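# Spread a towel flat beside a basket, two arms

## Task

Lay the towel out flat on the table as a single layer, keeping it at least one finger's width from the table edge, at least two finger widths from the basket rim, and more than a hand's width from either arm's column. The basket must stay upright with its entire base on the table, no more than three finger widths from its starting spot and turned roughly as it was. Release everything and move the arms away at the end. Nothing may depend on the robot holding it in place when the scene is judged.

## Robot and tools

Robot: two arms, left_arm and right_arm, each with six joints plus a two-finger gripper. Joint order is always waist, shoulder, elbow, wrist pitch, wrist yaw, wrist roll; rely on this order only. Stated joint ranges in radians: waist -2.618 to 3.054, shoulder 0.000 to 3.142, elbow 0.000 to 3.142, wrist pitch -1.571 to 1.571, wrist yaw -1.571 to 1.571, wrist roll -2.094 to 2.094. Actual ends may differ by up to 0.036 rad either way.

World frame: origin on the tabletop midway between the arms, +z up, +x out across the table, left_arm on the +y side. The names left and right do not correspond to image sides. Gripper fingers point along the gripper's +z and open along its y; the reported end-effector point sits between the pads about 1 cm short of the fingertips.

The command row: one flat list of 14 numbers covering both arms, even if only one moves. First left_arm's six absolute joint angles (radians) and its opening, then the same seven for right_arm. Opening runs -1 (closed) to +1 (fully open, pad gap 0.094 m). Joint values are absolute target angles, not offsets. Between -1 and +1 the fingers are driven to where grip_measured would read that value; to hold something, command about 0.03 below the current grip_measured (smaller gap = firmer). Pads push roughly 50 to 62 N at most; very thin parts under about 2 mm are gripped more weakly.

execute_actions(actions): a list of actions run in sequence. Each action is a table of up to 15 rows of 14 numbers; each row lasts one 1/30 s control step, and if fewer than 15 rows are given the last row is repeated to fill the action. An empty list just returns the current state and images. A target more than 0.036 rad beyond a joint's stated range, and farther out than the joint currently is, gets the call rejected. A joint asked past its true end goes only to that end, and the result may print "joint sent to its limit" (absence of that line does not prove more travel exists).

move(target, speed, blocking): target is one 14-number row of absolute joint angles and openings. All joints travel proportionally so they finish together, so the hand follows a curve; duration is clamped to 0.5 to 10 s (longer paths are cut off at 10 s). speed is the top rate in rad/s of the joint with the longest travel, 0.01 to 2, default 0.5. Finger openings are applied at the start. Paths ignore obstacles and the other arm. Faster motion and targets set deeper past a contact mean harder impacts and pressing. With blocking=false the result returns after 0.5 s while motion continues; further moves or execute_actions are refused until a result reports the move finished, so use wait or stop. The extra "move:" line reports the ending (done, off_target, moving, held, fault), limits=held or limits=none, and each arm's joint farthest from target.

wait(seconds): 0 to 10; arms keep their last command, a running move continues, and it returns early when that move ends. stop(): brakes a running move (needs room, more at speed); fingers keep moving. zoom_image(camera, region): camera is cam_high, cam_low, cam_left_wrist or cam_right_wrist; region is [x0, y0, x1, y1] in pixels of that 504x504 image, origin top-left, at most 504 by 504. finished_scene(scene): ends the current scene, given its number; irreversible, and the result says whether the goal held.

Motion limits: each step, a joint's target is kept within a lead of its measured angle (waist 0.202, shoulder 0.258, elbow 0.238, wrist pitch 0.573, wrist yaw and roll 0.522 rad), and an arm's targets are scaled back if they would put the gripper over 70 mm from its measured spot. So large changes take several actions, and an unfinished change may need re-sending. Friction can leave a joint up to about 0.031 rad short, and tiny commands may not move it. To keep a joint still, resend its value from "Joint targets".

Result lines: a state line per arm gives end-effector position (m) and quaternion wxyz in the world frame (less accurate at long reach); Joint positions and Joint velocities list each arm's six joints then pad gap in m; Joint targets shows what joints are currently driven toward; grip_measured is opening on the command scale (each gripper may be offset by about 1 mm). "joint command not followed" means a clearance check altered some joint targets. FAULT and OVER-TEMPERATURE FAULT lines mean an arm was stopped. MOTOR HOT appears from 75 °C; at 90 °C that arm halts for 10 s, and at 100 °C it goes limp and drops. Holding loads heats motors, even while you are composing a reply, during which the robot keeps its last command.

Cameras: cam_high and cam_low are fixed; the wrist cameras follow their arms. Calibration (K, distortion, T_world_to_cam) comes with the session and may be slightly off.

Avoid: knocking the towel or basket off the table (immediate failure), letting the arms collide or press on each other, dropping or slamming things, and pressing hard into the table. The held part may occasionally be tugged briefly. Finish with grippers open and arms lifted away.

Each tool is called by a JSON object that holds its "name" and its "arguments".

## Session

{"name": "execute_actions", "arguments": {"actions": []}}

Scene clock: 0.00 s.
left_arm: end_effector_position=(+0.4434, +0.0802, +0.3617) grip_measured=+1.000 end_effector_quat_wxyz=(+0.401, +0.214, +0.779, -0.432) | right_arm: end_effector_position=(+0.2342, -0.6011, +0.1979) grip_measured=+1.000 end_effector_quat_wxyz=(+0.636, +0.727, +0.226, -0.131)
Joint names: [waist, shoulder, elbow, wrist pitch, wrist yaw, wrist roll]
Joint positions: left_arm=[-0.082  1.824  1.905 -0.567  0.86  -0.175  0.094] | right_arm=[-0.458  1.242  0.532  0.376  1.068  1.361  0.094]
Joint velocities: left_arm=[-0.002  0.022 -0.012  0.007  0.007 -0.051  0.   ] | right_arm=[-0.007 -0.012 -0.007  0.022 -0.022 -0.095  0.   ]
Joint targets: left_arm=[-0.082 1.824 1.905 -0.567 0.860 -0.175] | right_arm=[-0.458 1.242 0.532 0.376 1.068 1.361]
camera_calibration (this result's frames):
cam_left_wrist: T_world_to_cam=[[-0.600468, -0.519318, 0.608068, 0.0967135], [-0.7912, 0.275595, -0.54594, 0.575397], [0.115936, -0.808923, -0.57637, 0.35219], [0, 0, 0, 1]] pos_world=[0.472496, 0.176543, 0.458316]
cam_right_wrist: T_world_to_cam=[[-0.216281, 0.166763, -0.961984, 0.339779], [0.644559, 0.764454, -0.0123941, 0.315658], [0.733325, -0.622736, -0.272825, -0.38029], [0, 0, 0, 1]] pos_world=[0.148903, -0.534789, 0.227022]

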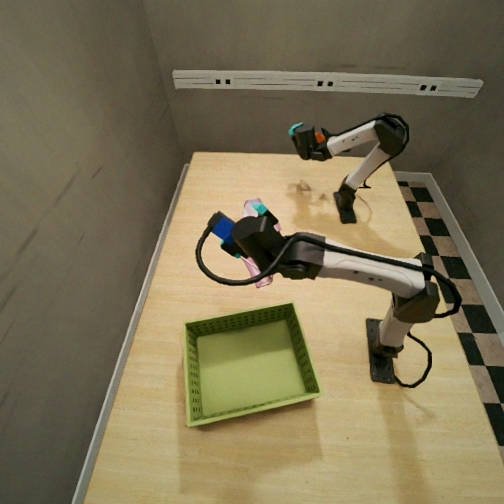

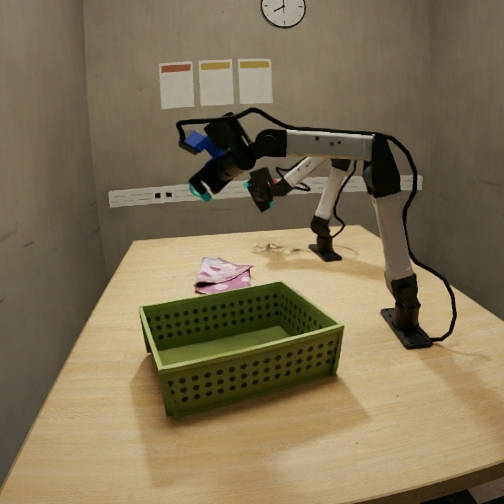

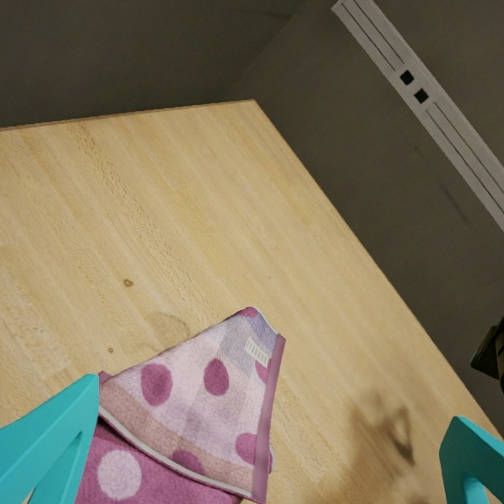

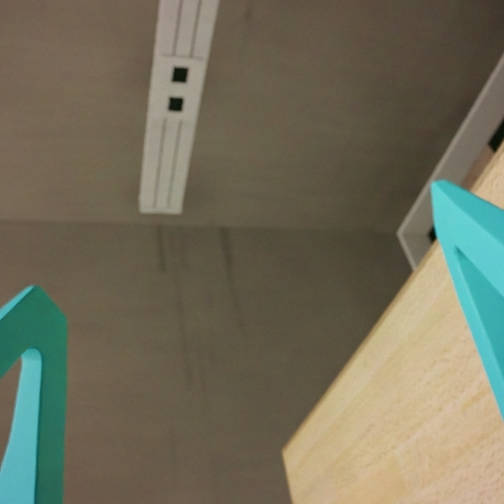

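{"name": "move", "arguments": {"target": [0.3,0.8,1.1,-1.4,0,0,1, -0.45,1.5,1.3,-1.3,0,0.3,0], "speed": 1.2}}

{"name": "zoom_image", "arguments": {"camera": "cam_high", "region": [190,185,320,315]}}

{"name": "zoom_image", "arguments": {"camera": "cam_low", "region": [180,230,280,310]}}

Scene clock: 2.80 s.
left_arm: end_effector_position=(+0.1487, +0.3244, +0.2187) grip_measured=+1.000 end_effector_quat_wxyz=(+0.238, -0.099, +0.966, +0.020) | right_arm: end_effector_position=(+0.2521, -0.4477, +0.1398) grip_measured=+0.001 end_effector_quat_wxyz=(+0.036, +0.337, +0.941, -0.006)
Joint names: [waist, shoulder, elbow, wrist pitch, wrist yaw, wrist roll]
Joint positions: left_arm=[ 0.29   0.816  1.12  -1.392  0.007 -0.005  0.094] | right_arm=[-0.458  1.487  1.28  -1.293  0.009  0.307  0.047]
Joint velocities: left_arm=[ 0.002 -0.007 -0.027  0.022 -0.037 -0.022  0.   ] | right_arm=[-0.022 -0.022  0.002 -0.022 -0.051  0.007 -0.   ]
Joint targets: left_arm=[0.300 0.800 1.100 -1.400 0.000 -0.000] | right_arm=[-0.450 1.500 1.300 -1.300 -0.000 0.300]
move: done; limits=none; left_arm: farthest joint: the elbow, 0.020 radians from its target (0.805 radians at the start); right_arm: farthest joint: the elbow, 0.020 radians from its target (0.768 radians at the start)
camera_calibration (this result's frames):
cam_left_wrist: T_world_to_cam=[[0.307504, -0.948229, 0.0793894, 0.253304], [-0.948694, -0.311969, -0.0515267, 0.302775], [0.0736261, -0.0594716, -0.995511, 0.356337], [0, 0, 0, 1]] pos_world=[0.183113, 0.355838, 0.350229]
cam_right_wrist: T_world_to_cam=[[-0.837526, -0.546397, -0.00048372, -0.03496], [-0.420292, 0.643665, 0.63957, 0.309314], [-0.349148, 0.53586, -0.768733, 0.547168], [0, 0, 0, 1]] pos_world=[0.291765, -0.511402, 0.222781]

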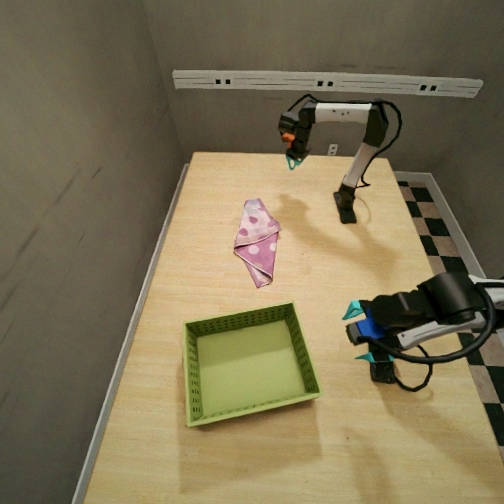

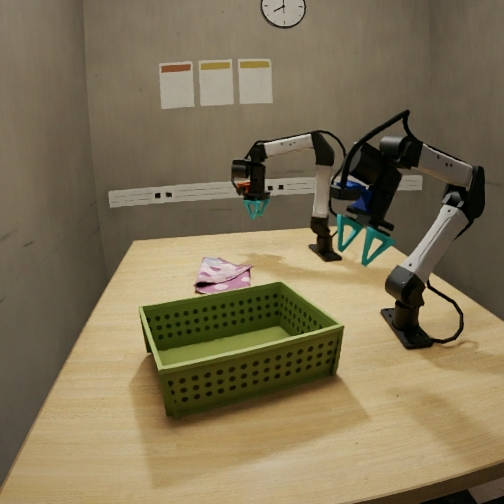

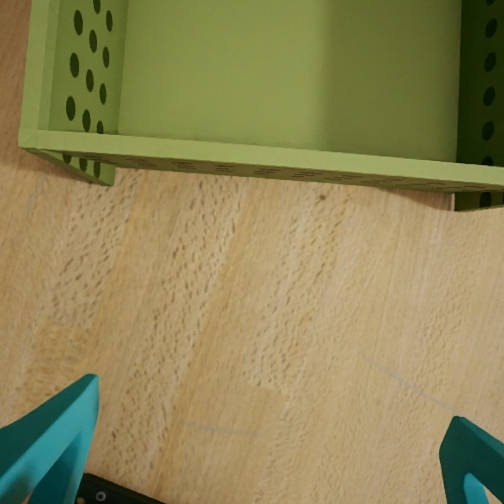

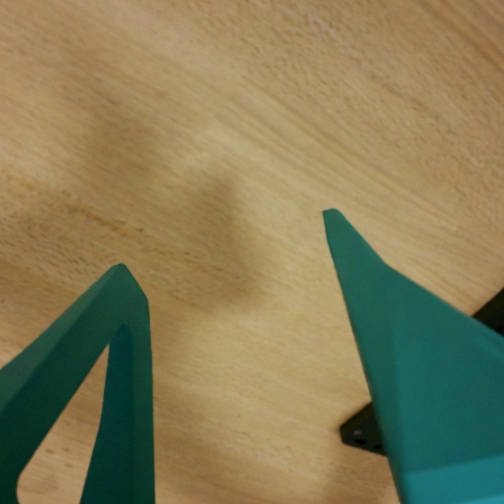

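Region (190, 185, 320, 315) of cam_high's 504x504 image, scaled by 3.877, with more detail than that image has.

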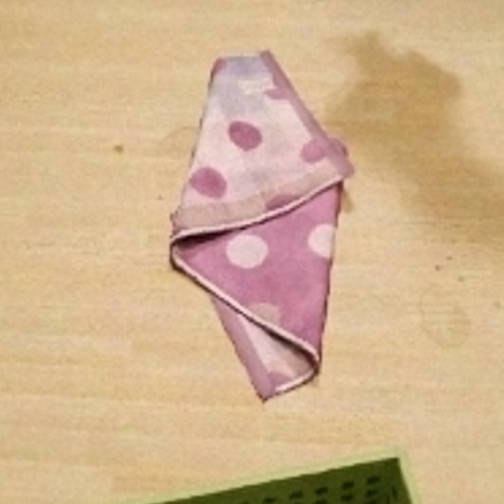

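Region (180, 230, 280, 310) of cam_low's 504x504 image, scaled by 5.040, with more detail than that image has; it fills the top 403 rows of this view, and the rest is white.

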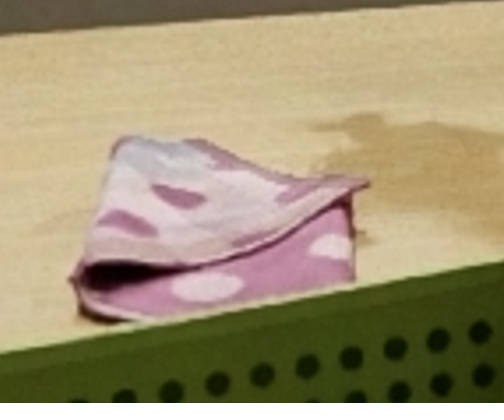

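{"name": "move", "arguments": {"target": [-0.43,1.9,1.95,-1.45,0,0.55,-0.1, 0.2,1.7,1.45,-1.3,0,1.55,-0.1], "speed": 1.2}}

{"name": "move", "arguments": {"target": [-0.43,2.342,2.111,-1.34,0,0.55,-0.1, 0.38,1.845,1.356,-1.082,0,1.55,-0.1], "speed": 0.6}}

Scene clock: 7.43 s.
left_arm: end_effector_position=(+0.3183, +0.1001, +0.1873) grip_measured=-0.098 end_effector_quat_wxyz=(+0.079, +0.505, +0.859, -0.000) | right_arm: end_effector_position=(+0.3008, -0.2648, +0.1253) grip_measured=-0.099 end_effector_quat_wxyz=(+0.007, +0.594, +0.805, +0.006)
Joint names: [waist, shoulder, elbow, wrist pitch, wrist yaw, wrist roll]
Joint positions: left_arm=[-0.429  1.898  1.925 -1.441  0.002  0.545  0.042] | right_arm=[ 0.195  1.688  1.43  -1.295  0.004  1.543  0.042]
Joint velocities: left_arm=[-0.007  0.002 -0.012  0.022 -0.007 -0.007  0.001] | right_arm=[-0.007  0.002  0.002  0.007  0.007 -0.022  0.   ]
Joint targets: left_arm=[-0.430 1.900 1.950 -1.450 0.000 0.550] | right_arm=[0.200 1.700 1.450 -1.300 0.000 1.550]
move: off_target (left_arm); limits=none; left_arm: farthest joint: the elbow, 0.025 radians from its target (0.830 radians at the start); right_arm: farthest joint: the elbow, 0.020 radians from its target (0.170 radians at the start)
camera_calibration (this result's frames):
cam_left_wrist: T_world_to_cam=[[-0.799617, -0.598424, -0.0500192, 0.332571], [-0.586656, 0.760666, 0.277889, 0.107712], [-0.128247, 0.251549, -0.95931, 0.325586], [0, 0, 0, 1]] pos_world=[0.370874, 0.0351847, 0.299041]
cam_right_wrist: T_world_to_cam=[[-0.99988, 0.00424861, 0.0148851, 0.298497], [0.0133237, 0.725726, 0.687855, 0.106592], [-0.00788011, 0.68797, -0.725696, 0.387299], [0, 0, 0, 1]] pos_world=[0.300093, -0.345075, 0.203299]

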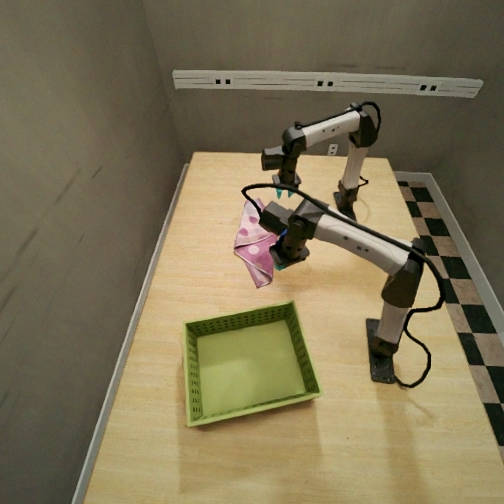

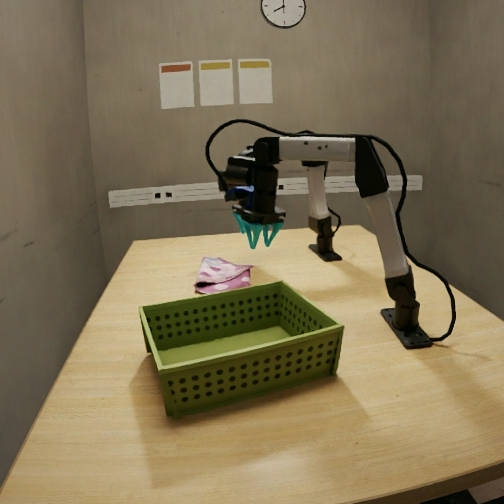

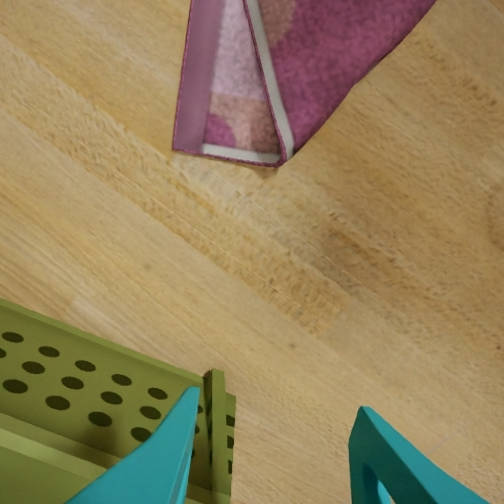

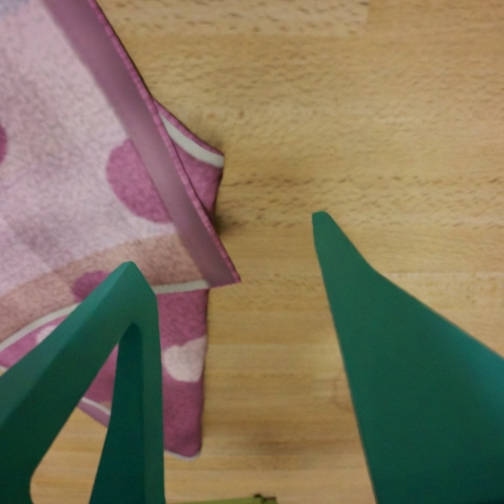

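Scene clock: 8.83 s.
left_arm: end_effector_position=(+0.3718, +0.0696, +0.0527) grip_measured=-0.098 end_effector_quat_wxyz=(-0.017, +0.507, +0.862, -0.001) | right_arm: end_effector_position=(+0.3085, -0.1999, +0.0651) grip_measured=-0.099 end_effector_quat_wxyz=(+0.004, +0.519, +0.855, +0.003)
Joint names: [waist, shoulder, elbow, wrist pitch, wrist yaw, wrist roll]
Joint positions: left_arm=[-0.429  2.343  2.086 -1.347  0.002  0.545  0.042] | right_arm=[ 0.375  1.838  1.369 -1.092  0.004  1.544  0.042]
Joint velocities: left_arm=[-0.002  0.007  0.002  0.007  0.022  0.007  0.   ] | right_arm=[-0.002  0.027 -0.007  0.022  0.037  0.007  0.001]
Joint targets: left_arm=[-0.430 2.342 2.111 -1.340 0.000 0.550] | right_arm=[0.380 1.845 1.356 -1.082 0.000 1.550]
move: off_target (left_arm); limits=none; left_arm: farthest joint: the elbow, 0.025 radians from its target (0.186 radians at the start); right_arm: farthest joint: the elbow, 0.013 radians from its target (0.074 radians at the start)
camera_calibration (this result's frames):
cam_left_wrist: T_world_to_cam=[[-0.80182, -0.596991, 0.0262083, 0.347063], [-0.526797, 0.726885, 0.440594, 0.171246], [-0.282081, 0.33947, -0.897324, 0.258827], [0, 0, 0, 1]] pos_world=[0.441504, -0.00514708, 0.147706]
cam_right_wrist: T_world_to_cam=[[-0.984475, -0.174067, 0.0225898, 0.265928], [-0.111359, 0.718864, 0.686173, 0.138009], [-0.135679, 0.673005, -0.727087, 0.33545], [0, 0, 0, 1]] pos_world=[0.322682, -0.27868, 0.143196]

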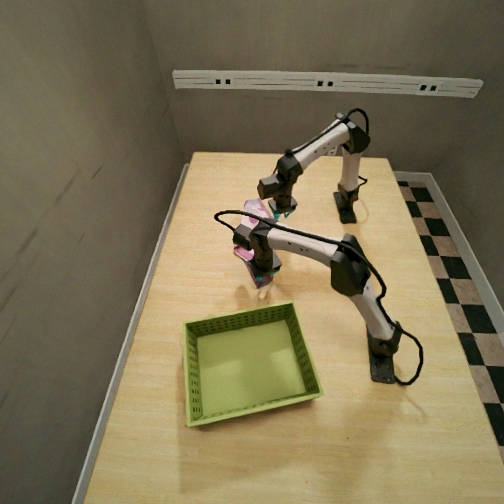

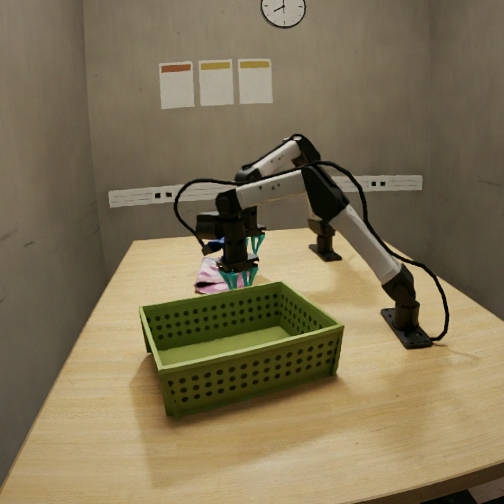

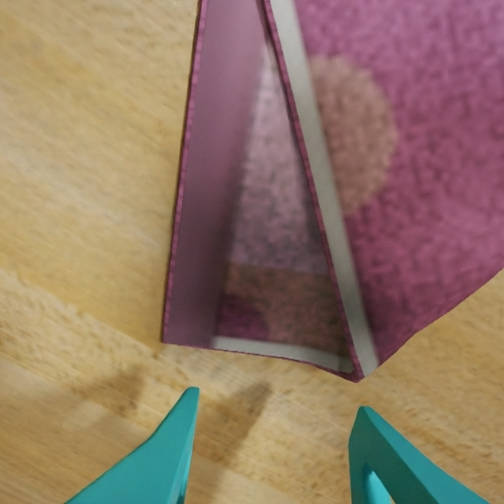

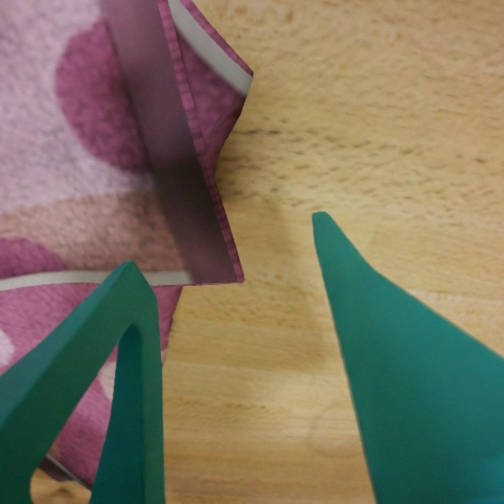

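{"name": "move", "arguments": {"target": [-0.37,2.30,2.01,-1.156,0,0.55,-0.2, 0.425,1.87,1.40,-1.09,0,1.6,-0.3], "speed": 0.3}}

{"name": "move", "arguments": {"target": [-0.37,2.333,1.90,-1.035,0,0.55,-0.2, 0.425,1.925,1.31,-0.965,0,1.6,-0.3], "speed": 0.2}}

Scene clock: 12.00 s.
left_arm: end_effector_position=(+0.4115, +0.0758, +0.0486) grip_measured=-0.198 end_effector_quat_wxyz=(+0.057, +0.484, +0.873, +0.001) | right_arm: end_effector_position=(+0.3043, -0.1859, +0.0612) grip_measured=-0.299 end_effector_quat_wxyz=(+0.002, +0.522, +0.853, -0.001)
Joint names: [waist, shoulder, elbow, wrist pitch, wrist yaw, wrist roll]
Joint positions: left_arm=[-0.377  2.323  2.031 -1.165  0.002  0.545  0.038] | right_arm=[ 0.418  1.859  1.381 -1.092  0.004  1.594  0.033]
Joint velocities: left_arm=[ 0.002 -0.012  0.002 -0.051  0.007 -0.022 -0.002] | right_arm=[ 0.007  0.027  0.012 -0.081 -0.037 -0.066  0.   ]
Joint targets: left_arm=[-0.370 2.300 2.010 -1.156 0.000 0.550] | right_arm=[0.425 1.870 1.400 -1.090 -0.000 1.600]
move: off_target (left_arm); limits=none; left_arm: farthest joint: the shoulder, 0.023 radians from its target (0.043 radians at the start); right_arm: farthest joint: the elbow, 0.019 radians from its target (0.031 radians at the start)
camera_calibration (this result's frames):
cam_left_wrist: T_world_to_cam=[[-0.769123, -0.638271, -0.0325546, 0.375244], [-0.613675, 0.723341, 0.316514, 0.231472], [-0.178473, 0.263416, -0.948029, 0.229801], [0, 0, 0, 1]] pos_world=[0.471671, 0.0115408, 0.15681]
cam_right_wrist: T_world_to_cam=[[-0.985493, -0.166825, 0.0312048, 0.265455], [-0.1006, 0.72227, 0.684256, 0.127642], [-0.136689, 0.67119, -0.728574, 0.322696], [0, 0, 0, 1]] pos_world=[0.318554, -0.264498, 0.139485]

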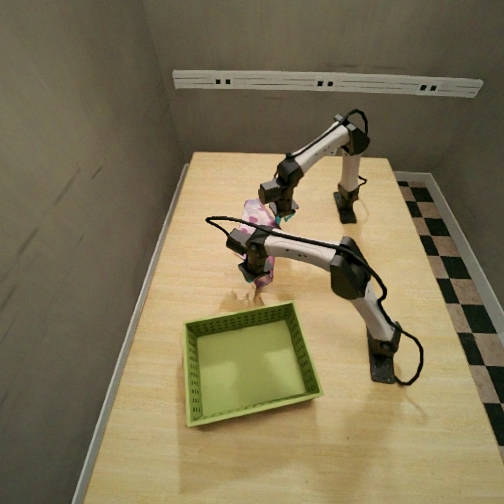

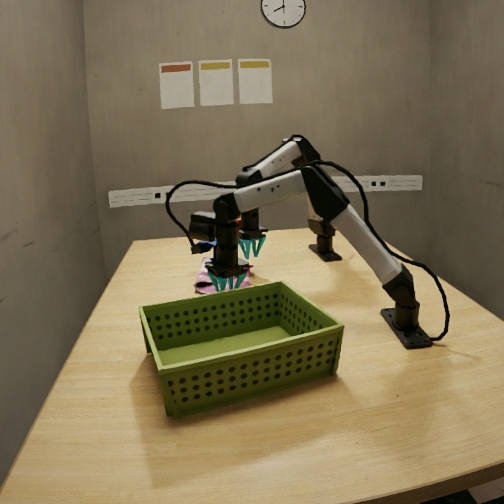

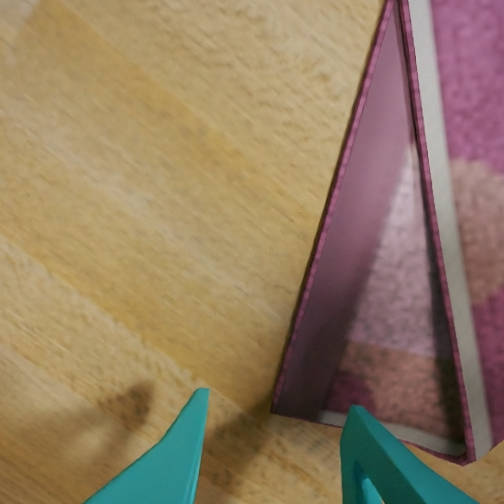

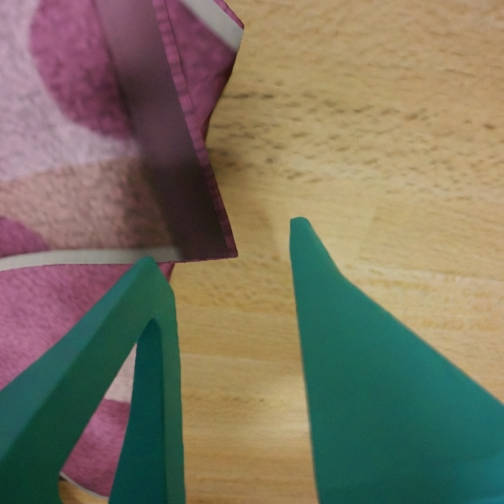

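Scene clock: 13.27 s.
left_arm: end_effector_position=(+0.4108, +0.0762, +0.0210) grip_measured=-0.198 end_effector_quat_wxyz=(+0.061, +0.483, +0.873, +0.001) | right_arm: end_effector_position=(+0.3104, -0.1826, +0.0295) grip_measured=-0.299 end_effector_quat_wxyz=(+0.003, +0.522, +0.853, +0.001)
Joint names: [waist, shoulder, elbow, wrist pitch, wrist yaw, wrist roll]
Joint positions: left_arm=[-0.377  2.323  1.919 -1.044  0.002  0.545  0.038] | right_arm=[ 0.418  1.915  1.324 -0.975  0.004  1.594  0.033]
Joint velocities: left_arm=[-0.002  0.002 -0.002 -0.022 -0.066  0.022  0.001] | right_arm=[ 0.017  0.002 -0.017 -0.007 -0.007  0.11  -0.   ]
Joint targets: left_arm=[-0.370 2.333 1.900 -1.035 -0.000 0.550] | right_arm=[0.425 1.925 1.310 -0.965 0.000 1.600]
move: done; limits=none; left_arm: farthest joint: the elbow, 0.019 radians from its target (0.131 radians at the start); right_arm: farthest joint: the elbow, 0.014 radians from its target (0.071 radians at the start)
camera_calibration (this result's frames):
cam_left_wrist: T_world_to_cam=[[-0.76883, -0.638419, -0.0363697, 0.374032], [-0.616336, 0.72468, 0.308171, 0.240771], [-0.170386, 0.259347, -0.950636, 0.200441], [0, 0, 0, 1]] pos_world=[0.470115, 0.0123238, 0.129951]
cam_right_wrist: T_world_to_cam=[[-0.985673, -0.166512, 0.0268702, 0.273209], [-0.103085, 0.72082, 0.685414, 0.148004], [-0.133499, 0.672825, -0.727657, 0.297567], [0, 0, 0, 1]] pos_world=[0.324276, -0.261402, 0.107742]

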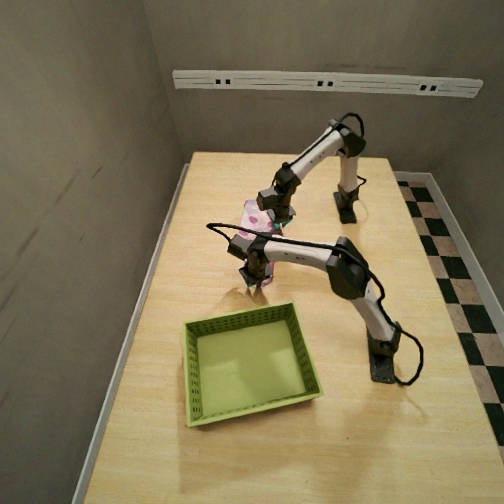

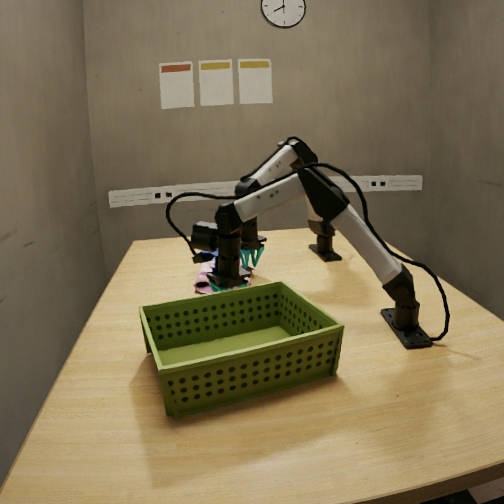

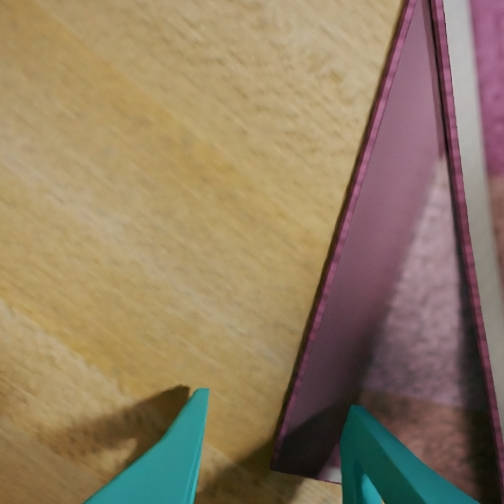

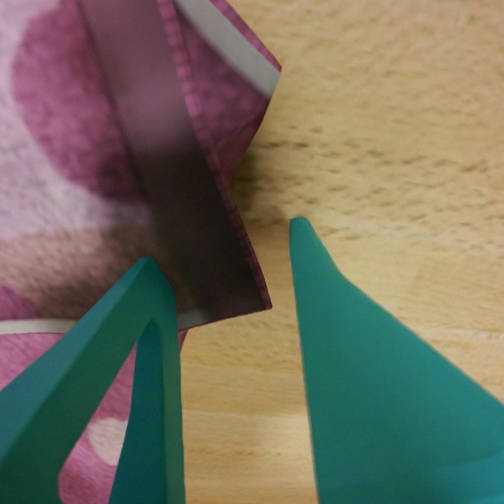

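{"name": "execute_actions", "arguments": {"actions": [[[-0.37,2.365,1.89,-1.02,0,0.55,-0.2, 0.45,1.93,1.30,-0.95,0,1.6,-0.3]],[[-0.37,2.365,1.89,-1.02,0,0.55,-0.2, 0.45,1.94,1.285,-0.94,0,1.6,-0.3]]]}}

{"name": "execute_actions", "arguments": {"actions": [[[-0.37,2.365,1.89,-1.02,0,0.55,-0.65, 0.45,1.94,1.285,-0.94,0,1.6,-0.7]],[[-0.37,2.365,1.89,-1.02,0,0.55,-1, 0.45,1.94,1.285,-0.94,0,1.6,-1]],[[-0.37,2.31,1.93,-1.06,0,0.55,-1, 0.45,1.89,1.34,-1.0,0,1.6,-1]],[[-0.37,2.29,2.0,-1.156,0,0.55,-1, 0.45,1.87,1.40,-1.09,0,1.6,-1]]]}}

Scene clock: 15.27 s.
left_arm: end_effector_position=(+0.4119, +0.0754, +0.0138) grip_measured=-0.198 end_effector_quat_wxyz=(+0.059, +0.484, +0.873, +0.001) | right_arm: end_effector_position=(+0.3033, -0.1756, +0.0193) grip_measured=-0.299 end_effector_quat_wxyz=(+0.000, +0.511, +0.860, -0.004)
Joint names: [waist, shoulder, elbow, wrist pitch, wrist yaw, wrist roll]
Joint positions: left_arm=[-0.377  2.34   1.919 -1.032  0.003  0.545  0.038] | right_arm=[ 0.445  1.929  1.3   -0.948  0.004  1.594  0.033]
Joint velocities: left_arm=[-0.002 -0.012  0.007 -0.007 -0.007 -0.007 -0.001] | right_arm=[-0.007  0.002  0.002 -0.037  0.007 -0.037 -0.   ]
Joint targets: left_arm=[-0.370 2.365 1.890 -1.020 -0.000 0.550] | right_arm=[0.450 1.940 1.285 -0.940 0.000 1.600]
camera_calibration (this result's frames):
cam_left_wrist: T_world_to_cam=[[-0.769319, -0.637984, -0.0335398, 0.374244], [-0.614543, 0.724662, 0.311773, 0.243422], [-0.174601, 0.260465, -0.949564, 0.195619], [0, 0, 0, 1]] pos_world=[0.471662, 0.0114108, 0.122412]
cam_right_wrist: T_world_to_cam=[[-0.980334, -0.193709, 0.0377017, 0.261052], [-0.116332, 0.721575, 0.682493, 0.153412], [-0.159409, 0.664685, -0.729919, 0.290877], [0, 0, 0, 1]] pos_world=[0.320133, -0.253472, 0.0977717]

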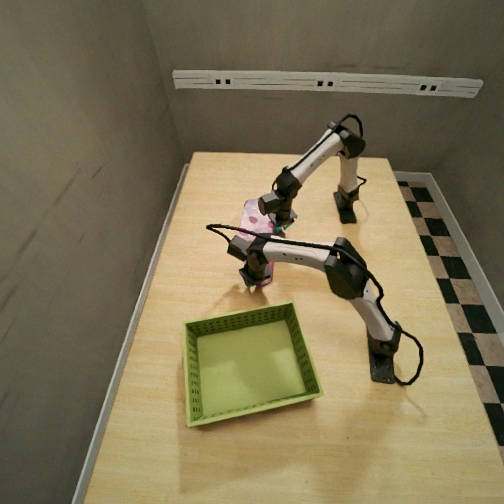

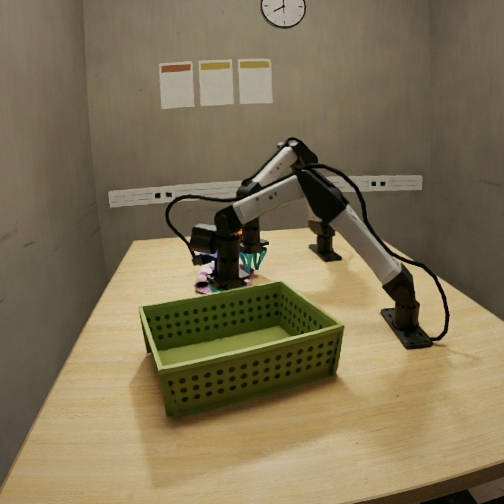

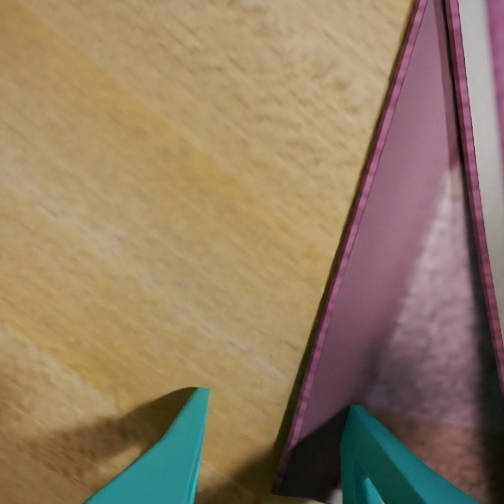

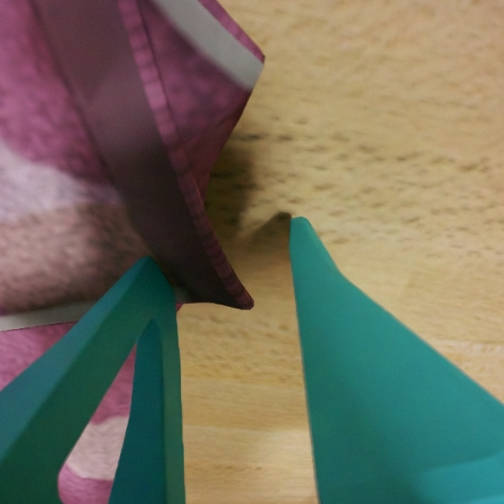

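Scene clock: 17.27 s.
left_arm: end_effector_position=(+0.4053, +0.0777, +0.0442) grip_measured=-0.989 end_effector_quat_wxyz=(+0.053, +0.484, +0.873, -0.002) | right_arm: end_effector_position=(+0.3038, -0.1752, +0.0564) grip_measured=-0.976 end_effector_quat_wxyz=(+0.002, +0.511, +0.860, +0.001)
Joint names: [waist, shoulder, elbow, wrist pitch, wrist yaw, wrist roll]
Joint positions: left_arm=[-0.377  2.304  1.981 -1.143  0.008  0.546  0.001] | right_arm=[ 0.445  1.879  1.387 -1.076  0.004  1.594  0.001]
Joint velocities: left_arm=[-0.007 -0.007 -0.002 -0.11  -0.007 -0.022  0.   ] | right_arm=[ 0.007  0.002  0.027 -0.081  0.007  0.007  0.001]
Joint targets: left_arm=[-0.370 2.290 2.000 -1.156 0.000 0.550] | right_arm=[0.450 1.870 1.400 -1.090 0.000 1.600]
camera_calibration (this result's frames):
cam_left_wrist: T_world_to_cam=[[-0.770531, -0.636949, -0.0240589, 0.371582], [-0.609203, 0.724813, 0.321742, 0.225595], [-0.187495, 0.262569, -0.946522, 0.227676], [0, 0, 0, 1]] pos_world=[0.466437, 0.0133842, 0.151856]
cam_right_wrist: T_world_to_cam=[[-0.980677, -0.193503, 0.0287973, 0.260885], [-0.12158, 0.71814, 0.685195, 0.128715], [-0.153268, 0.668454, -0.72779, 0.316468], [0, 0, 0, 1]] pos_world=[0.319998, -0.253498, 0.134614]

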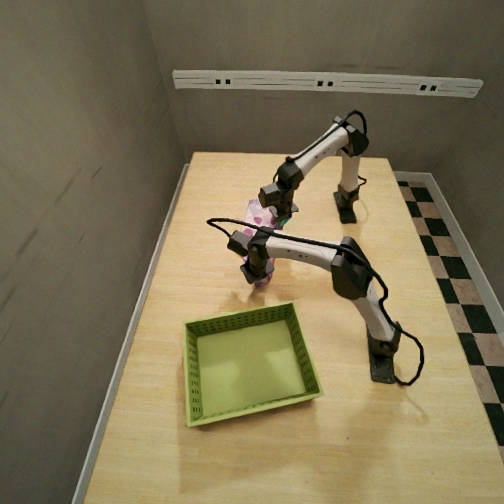

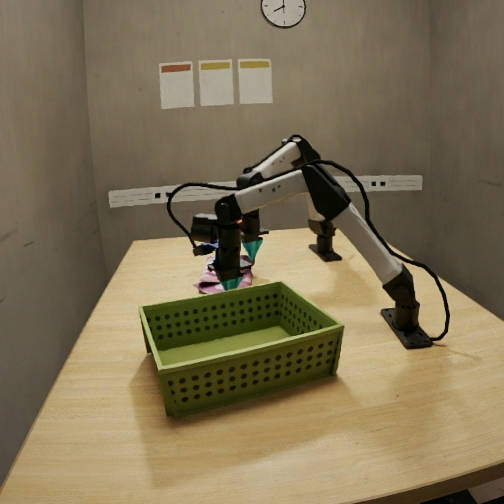

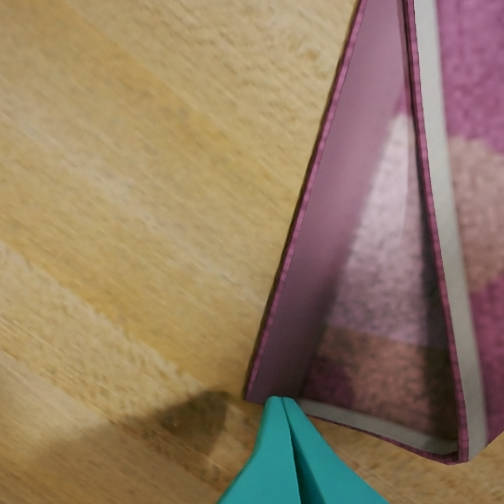

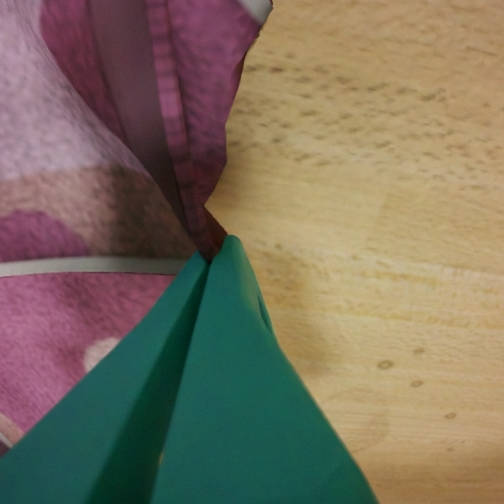

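{"name": "execute_actions", "arguments": {"actions": [[[-0.37,2.30,1.92,-1.08,0,0.55,-0.15, 0.45,1.87,1.40,-1.09,0,1.6,-1]],[[-0.37,2.32,1.86,-1.02,0,0.55,-0.15, 0.45,1.87,1.40,-1.09,0,1.6,-1]],[[-0.37,2.345,1.825,-0.99,0,0.55,-0.15, 0.45,1.87,1.40,-1.09,0,1.6,-1]],[[-0.37,2.345,1.825,-0.99,0,0.55,-0.6, 0.45,1.87,1.40,-1.09,0,1.6,-1]],[[-0.37,2.345,1.825,-0.99,0,0.55,-1, 0.45,1.87,1.40,-1.09,0,1.6,-1]]]}}

{"name": "move", "arguments": {"target": [-0.37,2.27,1.98,-1.156,0,0.55,-1, 0.45,1.87,1.40,-1.09,0,1.6,-1], "speed": 0.3}}

Scene clock: 20.47 s.
left_arm: end_effector_position=(+0.4040, +0.0766, +0.0128) grip_measured=-0.988 end_effector_quat_wxyz=(+0.056, +0.485, +0.873, -0.005) | right_arm: end_effector_position=(+0.3030, -0.1757, +0.0564) grip_measured=-0.976 end_effector_quat_wxyz=(+0.002, +0.511, +0.860, -0.001)
Joint names: [waist, shoulder, elbow, wrist pitch, wrist yaw, wrist roll]
Joint positions: left_arm=[-0.378  2.313  1.87  -1.015  0.015  0.547  0.001] | right_arm=[ 0.445  1.879  1.387 -1.08   0.004  1.594  0.001]
Joint velocities: left_arm=[-0.012  0.012  0.007  0.022  0.037 -0.037  0.001] | right_arm=[ 0.002 -0.002  0.007 -0.037 -0.007  0.022  0.   ]
Joint targets: left_arm=[-0.370 2.345 1.825 -0.990 0.000 0.550] | right_arm=[0.450 1.870 1.400 -1.090 0.000 1.600]
camera_calibration (this result's frames):
cam_left_wrist: T_world_to_cam=[[-0.771856, -0.63544, -0.0213069, 0.369591], [-0.608841, 0.729061, 0.312702, 0.235304], [-0.183169, 0.254334, -0.949612, 0.196915], [0, 0, 0, 1]] pos_world=[0.464602, 0.0132193, 0.121288]
cam_right_wrist: T_world_to_cam=[[-0.980576, -0.193445, 0.0324076, 0.259773], [-0.119316, 0.719443, 0.684226, 0.128551], [-0.155675, 0.667068, -0.72855, 0.317184], [0, 0, 0, 1]] pos_world=[0.319443, -0.253817, 0.134708]

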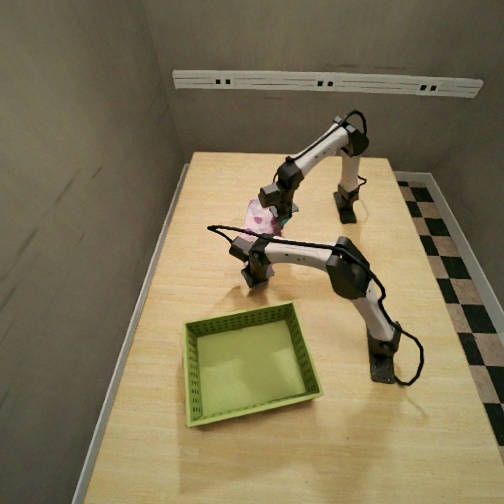

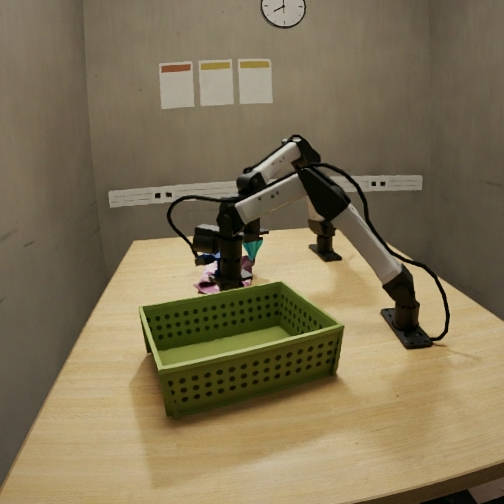

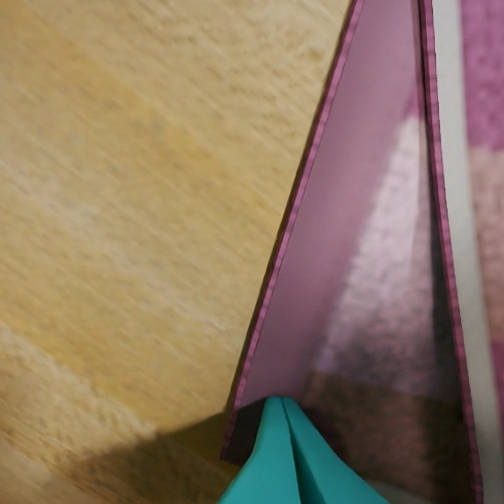

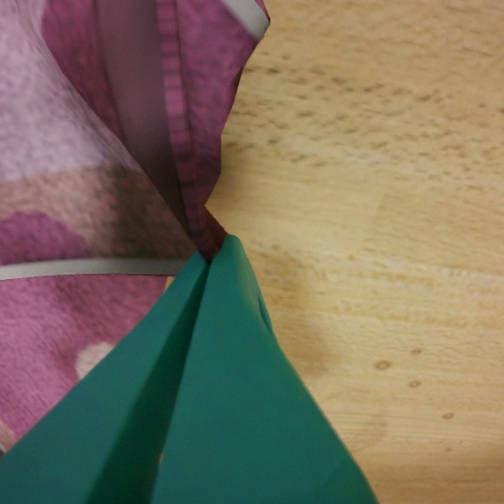

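Scene clock: 21.63 s.
left_arm: end_effector_position=(+0.3999, +0.0800, +0.0447) grip_measured=-0.989 end_effector_quat_wxyz=(+0.047, +0.485, +0.873, -0.002) | right_arm: end_effector_position=(+0.3030, -0.1757, +0.0564) grip_measured=-0.976 end_effector_quat_wxyz=(+0.002, +0.511, +0.860, -0.001)
Joint names: [waist, shoulder, elbow, wrist pitch, wrist yaw, wrist roll]
Joint positions: left_arm=[-0.378  2.289  1.958 -1.146  0.008  0.547  0.001] | right_arm=[ 0.445  1.879  1.387 -1.08   0.004  1.594  0.001]
Joint velocities: left_arm=[-0.007  0.007  0.002  0.022  0.022 -0.051  0.001] | right_arm=[-0.007 -0.017 -0.002  0.037  0.007  0.007 -0.   ]
Joint targets: left_arm=[-0.370 2.270 1.980 -1.156 -0.000 0.550] | right_arm=[0.450 1.870 1.400 -1.090 -0.000 1.600]
move: off_target (left_arm); limits=none; left_arm: farthest joint: the elbow, 0.022 radians from its target (0.110 radians at the start); right_arm: farthest joint: the elbow, 0.013 radians from its target (0.013 radians at the start)
camera_calibration (this result's frames):
cam_left_wrist: T_world_to_cam=[[-0.771714, -0.635665, -0.0196815, 0.369077], [-0.604887, 0.72409, 0.331369, 0.21835], [-0.196389, 0.267627, -0.943296, 0.229515], [0, 0, 0, 1]] pos_world=[0.461973, 0.0150794, 0.15141]
cam_right_wrist: T_world_to_cam=[[-0.980576, -0.193445, 0.0324076, 0.259773], [-0.119316, 0.719443, 0.684226, 0.128551], [-0.155675, 0.667068, -0.72855, 0.317184], [0, 0, 0, 1]] pos_world=[0.319443, -0.253817, 0.134708]

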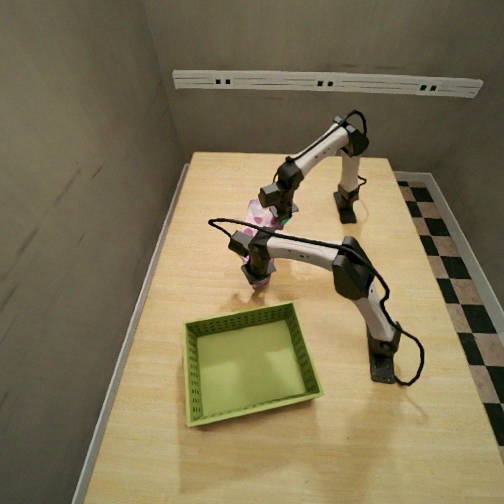

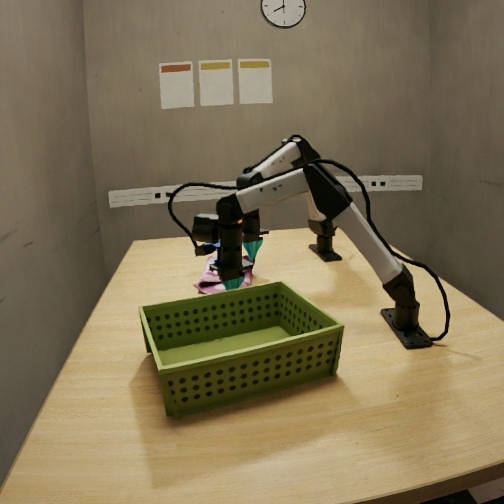

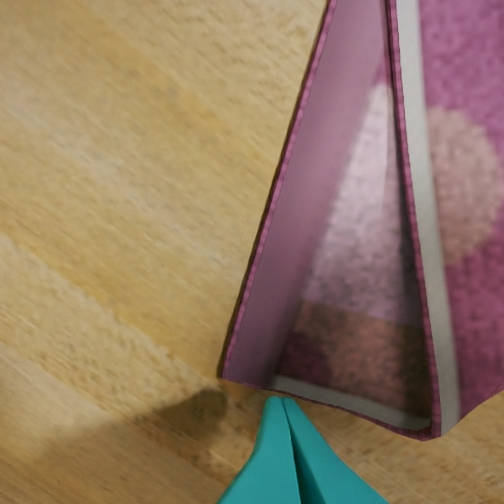

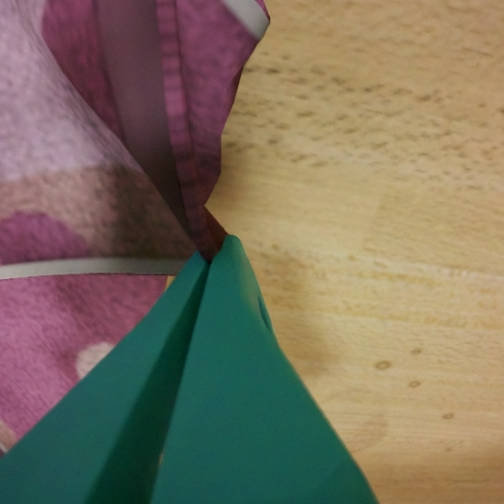

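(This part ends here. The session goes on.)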